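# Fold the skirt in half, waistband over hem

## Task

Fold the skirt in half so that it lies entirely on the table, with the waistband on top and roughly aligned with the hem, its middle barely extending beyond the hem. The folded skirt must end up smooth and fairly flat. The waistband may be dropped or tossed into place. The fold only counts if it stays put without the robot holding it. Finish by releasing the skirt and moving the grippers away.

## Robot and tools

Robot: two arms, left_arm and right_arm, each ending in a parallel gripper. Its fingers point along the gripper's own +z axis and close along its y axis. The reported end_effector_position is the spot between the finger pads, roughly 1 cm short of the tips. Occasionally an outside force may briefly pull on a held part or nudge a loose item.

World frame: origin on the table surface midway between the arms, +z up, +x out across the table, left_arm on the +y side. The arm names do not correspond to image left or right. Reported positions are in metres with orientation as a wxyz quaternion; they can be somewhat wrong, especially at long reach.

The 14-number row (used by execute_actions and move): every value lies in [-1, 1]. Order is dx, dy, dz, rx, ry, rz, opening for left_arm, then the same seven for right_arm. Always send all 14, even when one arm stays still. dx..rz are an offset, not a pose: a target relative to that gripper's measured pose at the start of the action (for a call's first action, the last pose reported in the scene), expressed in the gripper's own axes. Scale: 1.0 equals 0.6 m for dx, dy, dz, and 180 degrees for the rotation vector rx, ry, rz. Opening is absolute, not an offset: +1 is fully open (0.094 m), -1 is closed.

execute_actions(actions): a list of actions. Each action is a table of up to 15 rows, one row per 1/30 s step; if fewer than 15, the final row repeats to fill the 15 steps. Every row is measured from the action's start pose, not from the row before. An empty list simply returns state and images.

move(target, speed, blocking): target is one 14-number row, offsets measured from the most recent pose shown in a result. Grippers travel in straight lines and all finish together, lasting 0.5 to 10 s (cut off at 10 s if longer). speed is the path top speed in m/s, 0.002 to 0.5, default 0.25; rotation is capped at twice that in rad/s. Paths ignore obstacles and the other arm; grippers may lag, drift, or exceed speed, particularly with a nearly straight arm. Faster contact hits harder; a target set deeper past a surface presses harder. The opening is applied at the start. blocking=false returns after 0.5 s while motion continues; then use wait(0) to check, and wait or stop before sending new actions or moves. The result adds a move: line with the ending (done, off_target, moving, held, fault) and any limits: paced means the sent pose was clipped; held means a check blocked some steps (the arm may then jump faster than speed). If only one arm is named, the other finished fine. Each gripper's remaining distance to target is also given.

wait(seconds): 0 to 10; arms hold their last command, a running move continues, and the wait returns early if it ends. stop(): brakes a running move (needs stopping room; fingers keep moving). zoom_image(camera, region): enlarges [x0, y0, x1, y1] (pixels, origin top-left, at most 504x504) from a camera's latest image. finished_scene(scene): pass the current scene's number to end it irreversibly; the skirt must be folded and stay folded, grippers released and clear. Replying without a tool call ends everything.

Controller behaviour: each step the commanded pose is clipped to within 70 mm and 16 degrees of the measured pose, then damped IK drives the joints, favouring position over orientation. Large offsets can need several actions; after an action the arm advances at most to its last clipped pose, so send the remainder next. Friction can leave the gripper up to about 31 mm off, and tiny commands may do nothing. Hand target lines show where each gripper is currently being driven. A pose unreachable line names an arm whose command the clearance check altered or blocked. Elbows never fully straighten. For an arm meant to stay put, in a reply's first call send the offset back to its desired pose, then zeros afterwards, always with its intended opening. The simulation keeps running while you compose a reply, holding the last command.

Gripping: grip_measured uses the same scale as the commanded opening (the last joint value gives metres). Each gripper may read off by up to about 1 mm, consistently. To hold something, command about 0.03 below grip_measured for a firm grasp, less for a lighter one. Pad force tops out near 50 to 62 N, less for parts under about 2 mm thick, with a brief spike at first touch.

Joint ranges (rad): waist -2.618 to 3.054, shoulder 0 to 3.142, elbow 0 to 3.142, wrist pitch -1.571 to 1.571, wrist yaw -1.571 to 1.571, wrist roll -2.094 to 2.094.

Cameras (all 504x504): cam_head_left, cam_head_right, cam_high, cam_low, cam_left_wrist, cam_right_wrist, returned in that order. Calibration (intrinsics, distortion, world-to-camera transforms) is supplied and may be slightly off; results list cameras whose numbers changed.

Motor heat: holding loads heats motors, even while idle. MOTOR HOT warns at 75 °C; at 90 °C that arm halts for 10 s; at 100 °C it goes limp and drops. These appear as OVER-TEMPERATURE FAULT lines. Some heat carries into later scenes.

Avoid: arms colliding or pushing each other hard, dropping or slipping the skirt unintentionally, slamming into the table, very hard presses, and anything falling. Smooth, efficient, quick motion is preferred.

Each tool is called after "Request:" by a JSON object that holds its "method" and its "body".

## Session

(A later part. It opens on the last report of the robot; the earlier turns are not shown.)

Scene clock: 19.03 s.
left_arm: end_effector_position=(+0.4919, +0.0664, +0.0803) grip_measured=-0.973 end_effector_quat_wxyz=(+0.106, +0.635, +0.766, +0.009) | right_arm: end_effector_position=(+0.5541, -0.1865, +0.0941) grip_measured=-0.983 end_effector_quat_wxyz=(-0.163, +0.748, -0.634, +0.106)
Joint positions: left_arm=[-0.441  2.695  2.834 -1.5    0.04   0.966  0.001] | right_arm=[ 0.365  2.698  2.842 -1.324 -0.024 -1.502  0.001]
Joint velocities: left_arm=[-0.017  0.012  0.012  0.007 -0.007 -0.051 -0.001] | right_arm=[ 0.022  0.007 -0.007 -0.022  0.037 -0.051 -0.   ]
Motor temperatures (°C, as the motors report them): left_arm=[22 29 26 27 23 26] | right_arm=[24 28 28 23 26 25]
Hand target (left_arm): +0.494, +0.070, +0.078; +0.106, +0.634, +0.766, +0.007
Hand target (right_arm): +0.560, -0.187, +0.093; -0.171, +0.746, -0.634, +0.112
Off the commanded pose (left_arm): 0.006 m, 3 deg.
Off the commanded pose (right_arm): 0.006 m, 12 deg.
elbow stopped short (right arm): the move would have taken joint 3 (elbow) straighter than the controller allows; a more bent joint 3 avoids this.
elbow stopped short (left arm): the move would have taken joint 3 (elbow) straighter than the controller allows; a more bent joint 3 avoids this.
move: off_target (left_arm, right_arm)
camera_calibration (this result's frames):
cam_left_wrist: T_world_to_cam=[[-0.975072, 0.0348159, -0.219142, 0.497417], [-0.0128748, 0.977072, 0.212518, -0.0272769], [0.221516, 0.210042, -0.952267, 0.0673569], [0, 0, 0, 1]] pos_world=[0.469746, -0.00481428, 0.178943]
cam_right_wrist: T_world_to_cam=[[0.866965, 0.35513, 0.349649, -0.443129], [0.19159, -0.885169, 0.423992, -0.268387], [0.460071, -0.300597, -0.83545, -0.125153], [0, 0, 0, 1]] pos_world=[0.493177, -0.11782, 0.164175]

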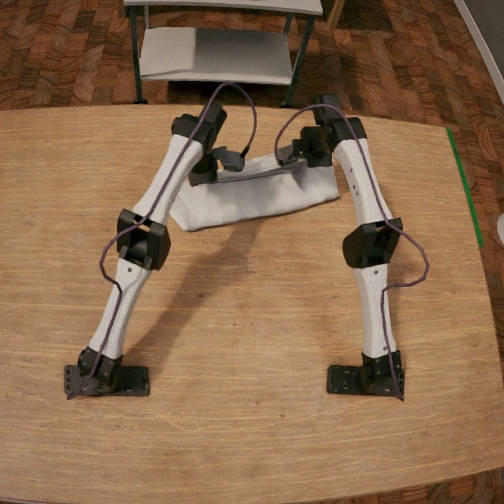

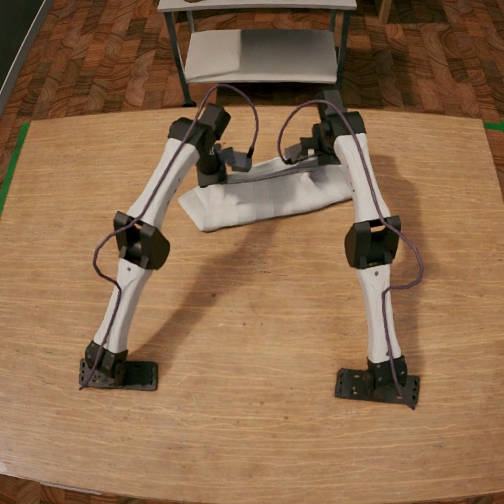

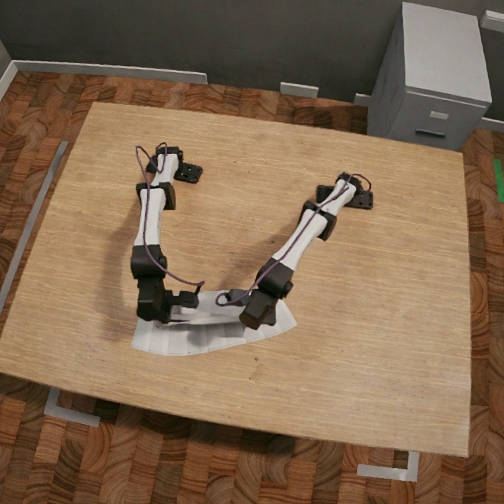

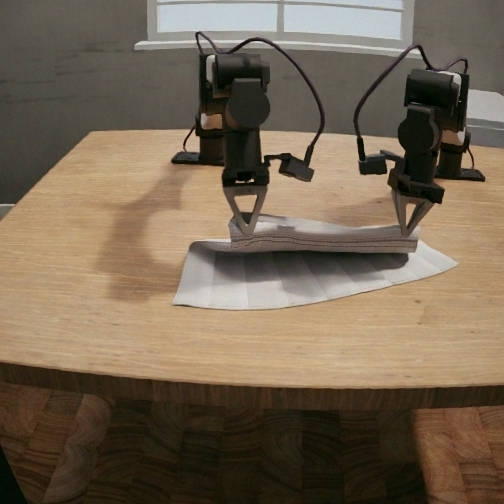

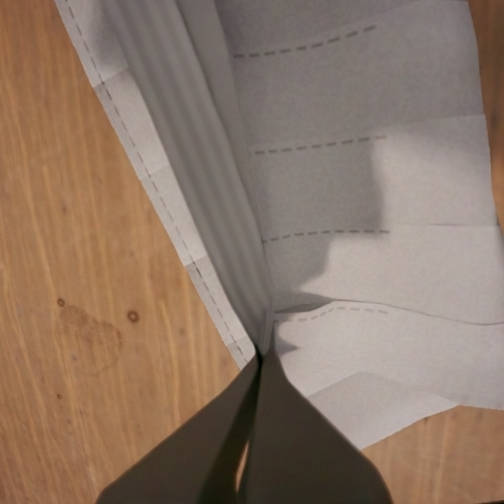

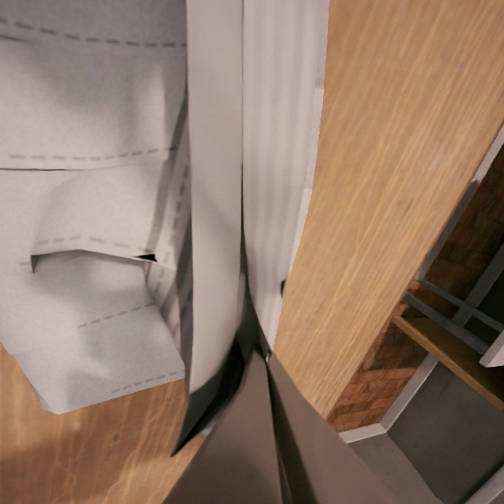

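Request:
{"method": "move", "body": {"target": [0,0.02,0.06,0,0,0,-1,0.015,-0.02,0.095,0,0,0,-1], "speed": 0.1}}

Request:
{"method": "move", "body": {"target": [0,0,0,0,0,0,0.2,0,0,0,0,0,0,0.2]}}

Request:
{"method": "move", "body": {"target": [0.1,0.03,-0.2,-0.05,0,0,0.2,0.1,-0.06,-0.2,0,0,0,0.2]}}

Request:
{"method": "move", "body": {"target": [0.2,-0.35,-0.1,0,0,0,0.2,0.1,0.4,-0.2,0,0,0,0.2]}}

Scene clock: 20.37 s.
left_arm: end_effector_position=(+0.5036, +0.0612, +0.0487) grip_measured=-0.973 end_effector_quat_wxyz=(+0.106, +0.636, +0.765, +0.010) | right_arm: end_effector_position=(+0.5809, -0.1830, +0.0460) grip_measured=-0.983 end_effector_quat_wxyz=(-0.176, +0.746, -0.632, +0.116)
Joint positions: left_arm=[-0.441  2.761  2.834 -1.433  0.04   0.969  0.001] | right_arm=[ 0.36   2.804  2.842 -1.185 -0.024 -1.506  0.001]
Joint velocities: left_arm=[-0.017  0.007 -0.022  0.007  0.051 -0.022 -0.   ] | right_arm=[-0.002 -0.017 -0.002  0.007 -0.095 -0.022 -0.001]
Motor temperatures (°C, as the motors report them): left_arm=[22 30 27 27 23 26] | right_arm=[24 29 29 23 26 25]
Hand target (left_arm): +0.509, +0.064, +0.047; +0.112, +0.634, +0.765, +0.011
Hand target (right_arm): +0.587, -0.188, +0.046; -0.184, +0.744, -0.631, +0.122
Off the commanded pose (left_arm): 0.007 m, 0 deg.
Off the commanded pose (right_arm): 0.008 m, 2 deg.
elbow stopped short (left arm): the move would have taken joint 3 (elbow) straighter than the controller allows; a more bent joint 3 avoids this.
elbow stopped short (right arm): the move would have taken joint 3 (elbow) straighter than the controller allows; a more bent joint 3 avoids this.
move: done
camera_calibration (this result's frames):
cam_left_wrist: T_world_to_cam=[[-0.97473, 0.0377731, -0.220172, 0.501816], [-0.0101871, 0.977059, 0.212726, -0.0167337], [0.223156, 0.209593, -0.951983, 0.0349644], [0, 0, 0, 1]] pos_world=[0.481162, -0.00993362, 0.147331]
cam_right_wrist: T_world_to_cam=[[0.855363, 0.352021, 0.380045, -0.446023], [0.176903, -0.888029, 0.424394, -0.2421], [0.486887, -0.295781, -0.821861, -0.191985], [0, 0, 0, 1]] pos_world=[0.517814, -0.114767, 0.114469]

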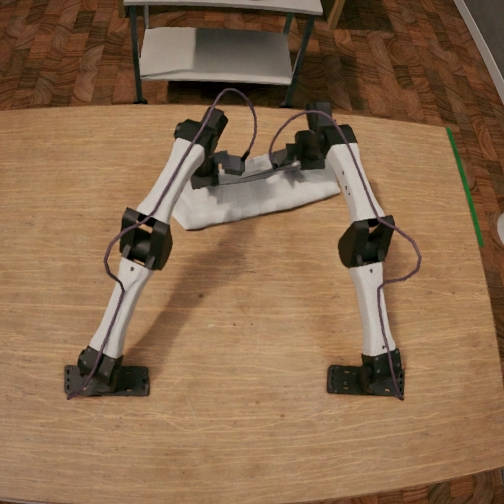

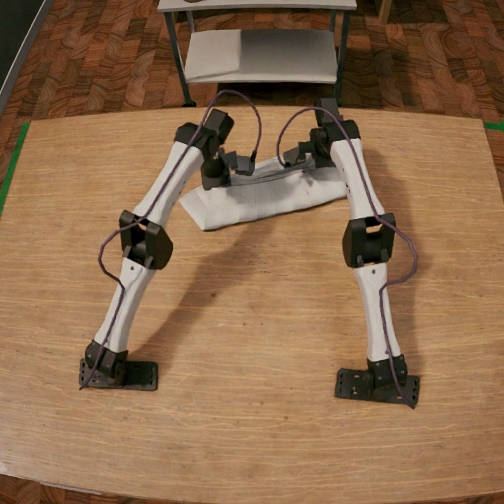

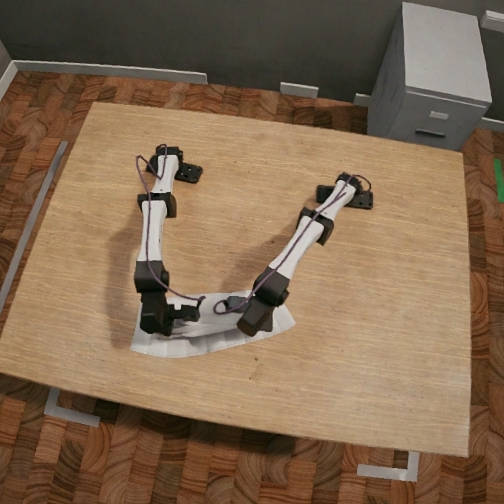

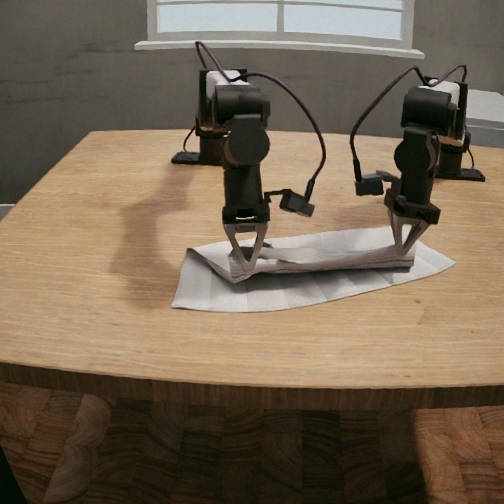

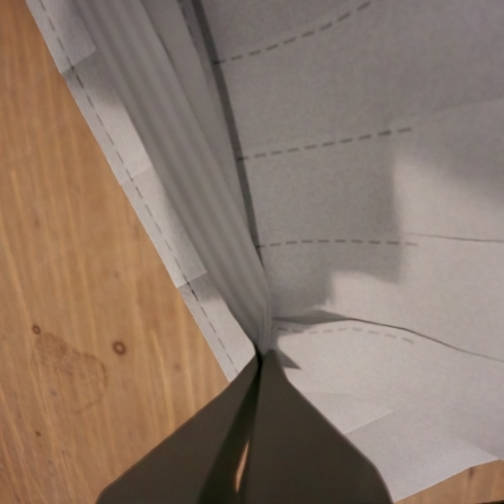

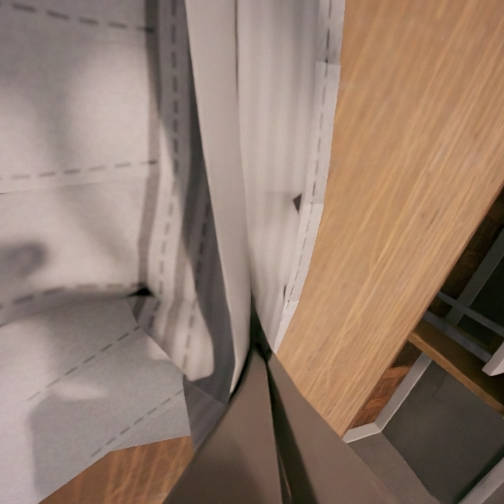

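Scene clock: 20.87 s.
left_arm: end_effector_position=(+0.5036, +0.0612, +0.0487) grip_measured=+0.198 end_effector_quat_wxyz=(+0.106, +0.636, +0.765, +0.010) | right_arm: end_effector_position=(+0.5809, -0.1830, +0.0460) grip_measured=+0.198 end_effector_quat_wxyz=(-0.176, +0.746, -0.632, +0.116)
Joint positions: left_arm=[-0.441  2.761  2.834 -1.433  0.04   0.969  0.056] | right_arm=[ 0.36   2.804  2.842 -1.185 -0.024 -1.506  0.056]
Joint velocities: left_arm=[-0.017 -0.002 -0.007  0.022  0.037 -0.022  0.   ] | right_arm=[-0.007 -0.002 -0.012 -0.022  0.007 -0.022 -0.   ]
Motor temperatures (°C, as the motors report them): left_arm=[22 30 27 27 23 26] | right_arm=[24 29 29 23 26 25]
Hand target (left_arm): +0.504, +0.061, +0.049; +0.106, +0.636, +0.765, +0.010
Hand target (right_arm): +0.581, -0.183, +0.046; -0.176, +0.746, -0.632, +0.116
Off the commanded pose (left_arm): 0.000 m, 0 deg.
Off the commanded pose (right_arm): 0.000 m, 0 deg.
move: done
camera_calibration (this result's frames):
cam_left_wrist: T_world_to_cam=[[-0.97473, 0.0377731, -0.220172, 0.501816], [-0.0101871, 0.977059, 0.212726, -0.0167337], [0.223156, 0.209593, -0.951983, 0.0349644], [0, 0, 0, 1]] pos_world=[0.481162, -0.00993362, 0.147331]
cam_right_wrist: T_world_to_cam=[[0.855363, 0.352021, 0.380045, -0.446023], [0.176903, -0.888029, 0.424394, -0.2421], [0.486887, -0.295781, -0.821861, -0.191985], [0, 0, 0, 1]] pos_world=[0.517814, -0.114767, 0.114469]

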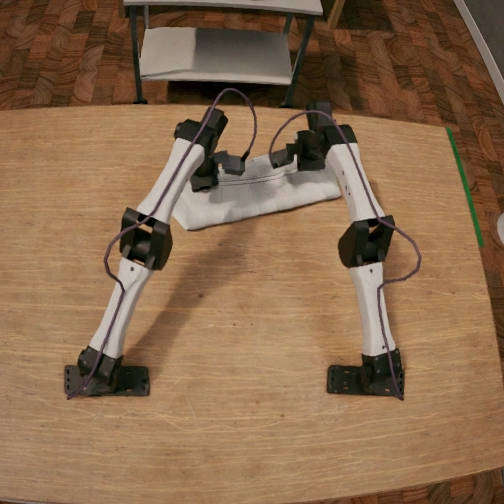

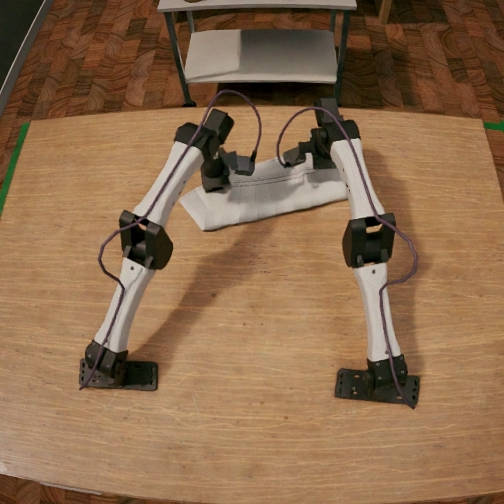

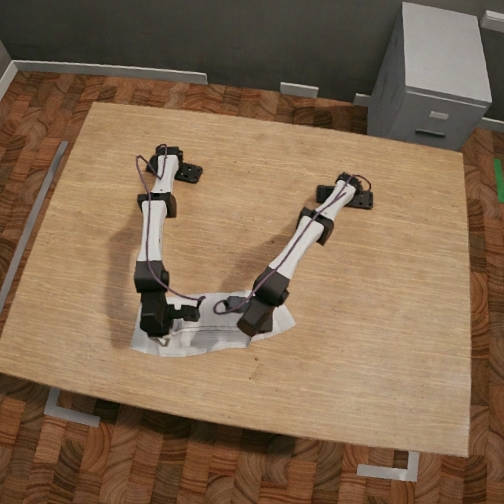

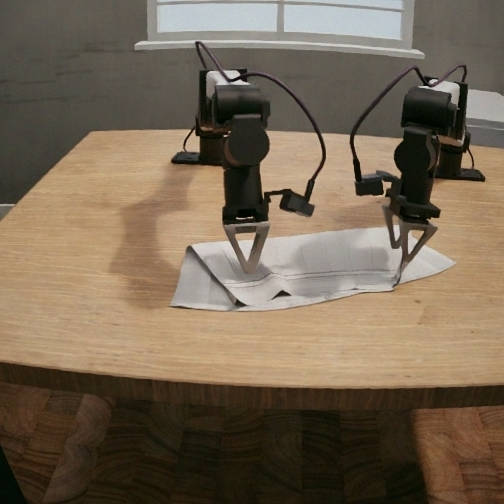

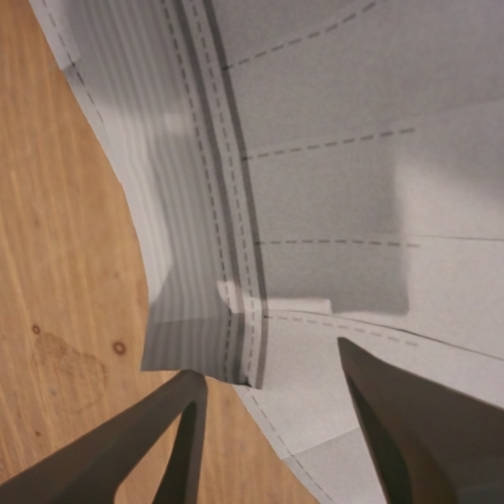

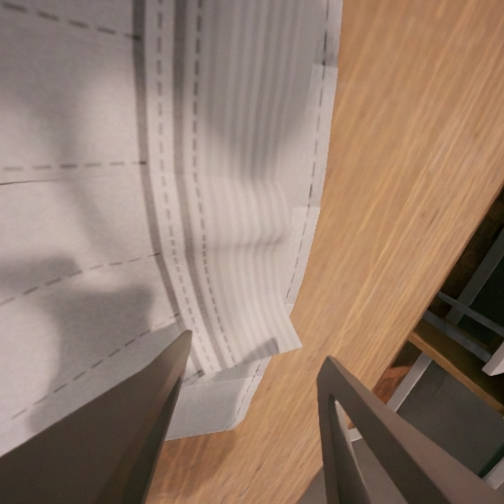

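Scene clock: 22.27 s.
left_arm: end_effector_position=(+0.4913, +0.1342, +0.1621) grip_measured=+0.198 end_effector_quat_wxyz=(+0.161, +0.625, +0.761, +0.064) | right_arm: end_effector_position=(+0.5752, -0.2512, +0.1691) grip_measured=+0.199 end_effector_quat_wxyz=(-0.226, +0.727, -0.627, +0.165)
Joint positions: left_arm=[-0.335  2.304  2.402 -1.32  -0.001  1.066  0.056] | right_arm=[ 0.238  2.583  2.853 -1.278 -0.068 -1.597  0.056]
Joint velocities: left_arm=[-0.012 -0.007 -0.002  0.022 -0.022 -0.007 -0.   ] | right_arm=[ 0.007  0.017 -0.007  0.007  0.037 -0.022  0.   ]
Motor temperatures (°C, as the motors report them): left_arm=[22 31 27 27 23 26] | right_arm=[24 30 29 23 26 25]
Hand target (left_arm): +0.491, +0.138, +0.159; +0.156, +0.625, +0.762, +0.069
Hand target (right_arm): +0.573, -0.250, +0.166; -0.224, +0.732, -0.624, +0.158
Off the commanded pose (left_arm): 0.004 m, 1 deg.
Off the commanded pose (right_arm): 0.002 m, 8 deg.
elbow stopped short (right arm): the move would have taken joint 3 (elbow) straighter than the controller allows; a more bent joint 3 avoids this.
move: off_target (right_arm)
camera_calibration (this result's frames):
cam_left_wrist: T_world_to_cam=[[-0.930081, 0.0193314, -0.366845, 0.516293], [-0.0660051, 0.973569, 0.218649, -0.0853749], [0.361376, 0.227575, -0.904222, 0.0522694], [0, 0, 0, 1]] pos_world=[0.455671, 0.0612425, 0.25533]
cam_right_wrist: T_world_to_cam=[[0.799389, 0.326144, 0.504586, -0.459288], [0.0973892, -0.899071, 0.426834, -0.311327], [0.592868, -0.292065, -0.75047, -0.180224], [0, 0, 0, 1]] pos_world=[0.504318, -0.182748, 0.229383]

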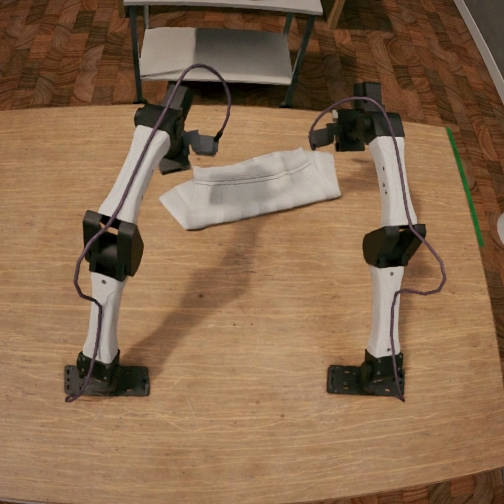

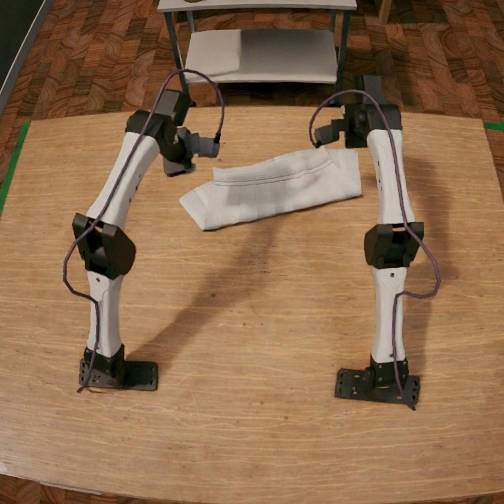

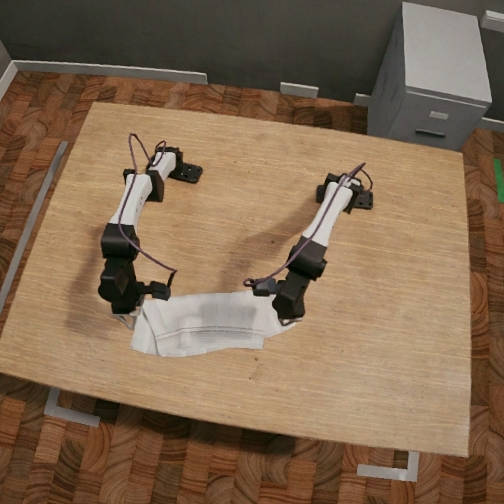

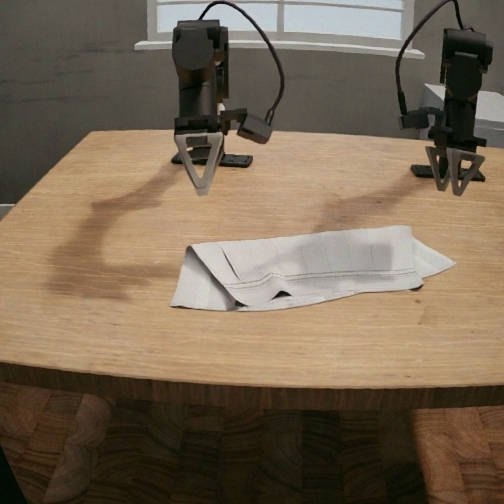

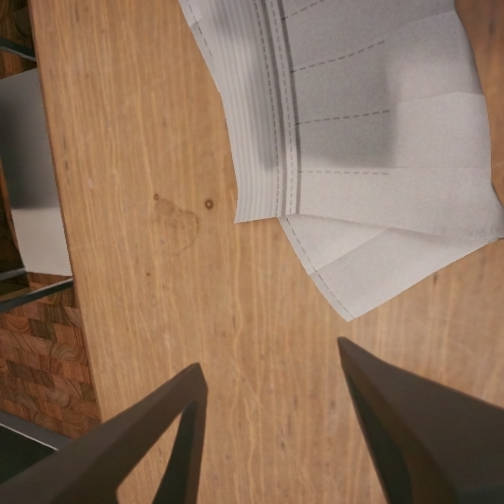

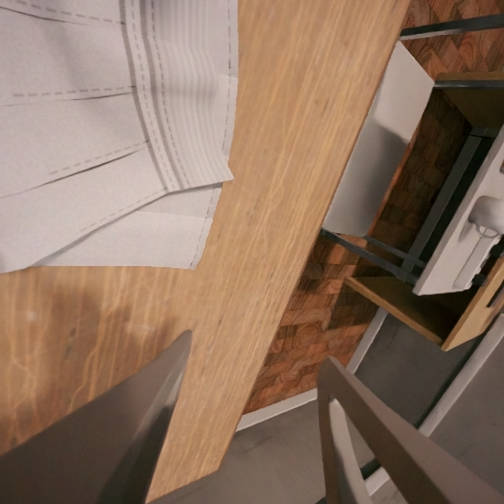

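Scene clock: 23.97 s.
left_arm: end_effector_position=(+0.2613, +0.2136, +0.1407) grip_measured=+0.198 end_effector_quat_wxyz=(+0.166, +0.626, +0.759, +0.070) | right_arm: end_effector_position=(+0.3229, -0.3461, +0.1368) grip_measured=+0.199 end_effector_quat_wxyz=(-0.227, +0.725, -0.630, +0.163)
Joint positions: left_arm=[-0.313  1.248  1.034 -0.995  0.001  1.093  0.056] | right_arm=[-0.04   1.358  1.015 -0.698 -0.215 -1.829  0.056]
Joint velocities: left_arm=[-0.017 -0.002 -0.007 -0.022 -0.007 -0.007 -0.001] | right_arm=[ 0.017 -0.002  0.007  0.095 -0.022 -0.037 -0.001]
Motor temperatures (°C, as the motors report them): left_arm=[22 31 27 27 23 26] | right_arm=[24 30 29 23 26 25]
Hand target (left_arm): +0.256, +0.217, +0.135; +0.161, +0.625, +0.761, +0.065
Hand target (right_arm): +0.320, -0.347, +0.134; -0.230, +0.726, -0.628, +0.163
Off the commanded pose (left_arm): 0.007 m, 1 deg.
Off the commanded pose (right_arm): 0.006 m, 0 deg.
move: done
camera_calibration (this result's frames):
cam_left_wrist: T_world_to_cam=[[-0.924177, 0.0234221, -0.381246, 0.292633], [-0.066191, 0.973197, 0.220242, -0.173271], [0.376186, 0.228778, -0.897856, 0.0929611], [0, 0, 0, 1]] pos_world=[0.224005, 0.140505, 0.233193]
cam_right_wrist: T_world_to_cam=[[0.801557, 0.318674, 0.505918, -0.213807], [0.0927412, -0.902156, 0.421325, -0.357116], [0.590682, -0.290796, -0.752683, -0.0812126], [0, 0, 0, 1]] pos_world=[0.252468, -0.277656, 0.197503]

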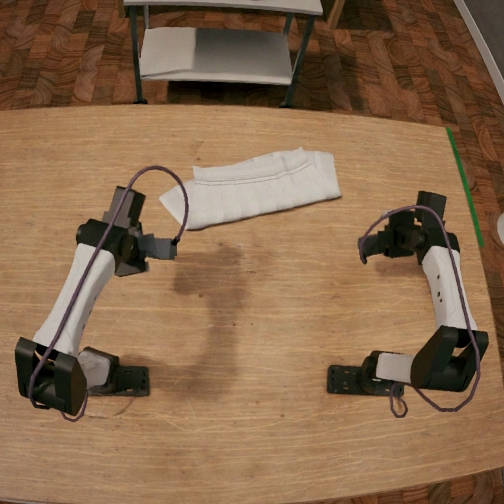

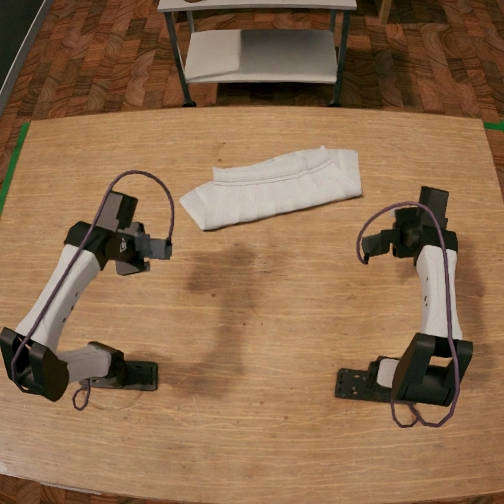

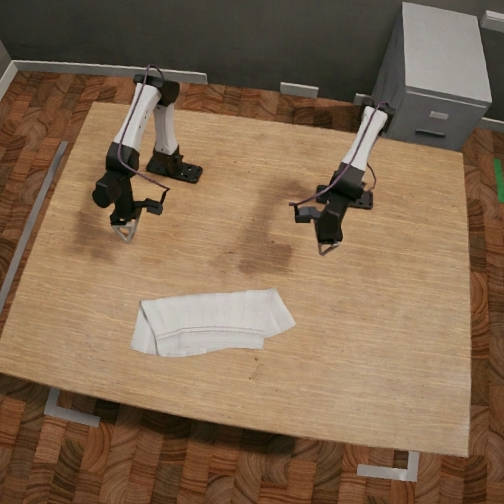

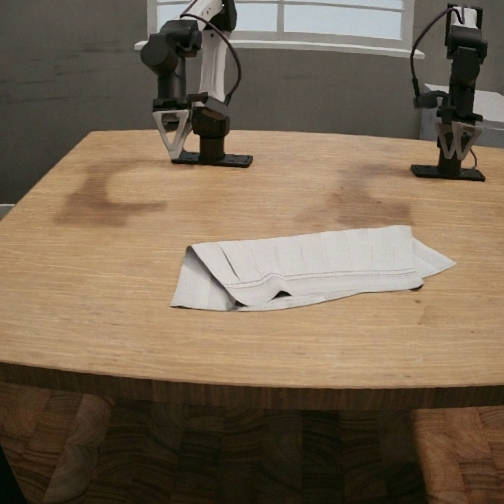

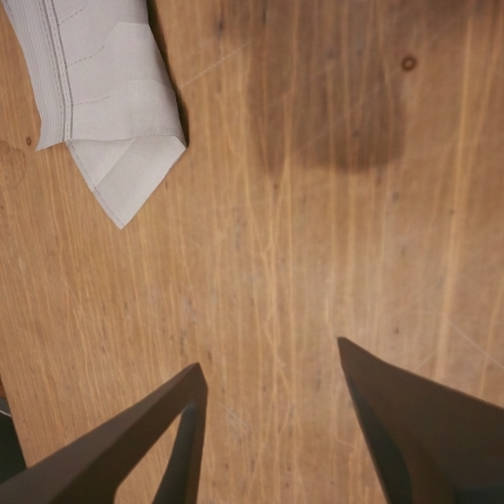

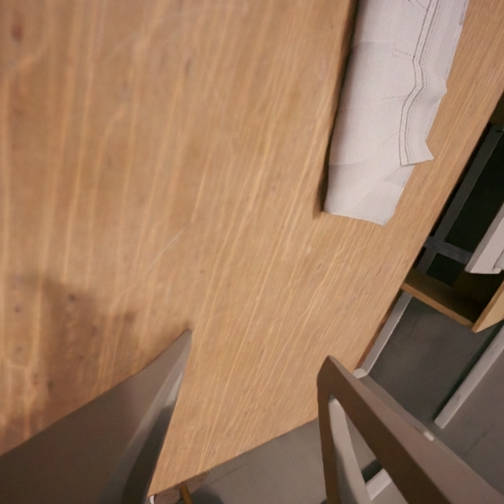

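Small bump, otherwise good.

Request:
{"method": "finished_scene", "body": {"scene": 1}}

The scene is finished: the task was done.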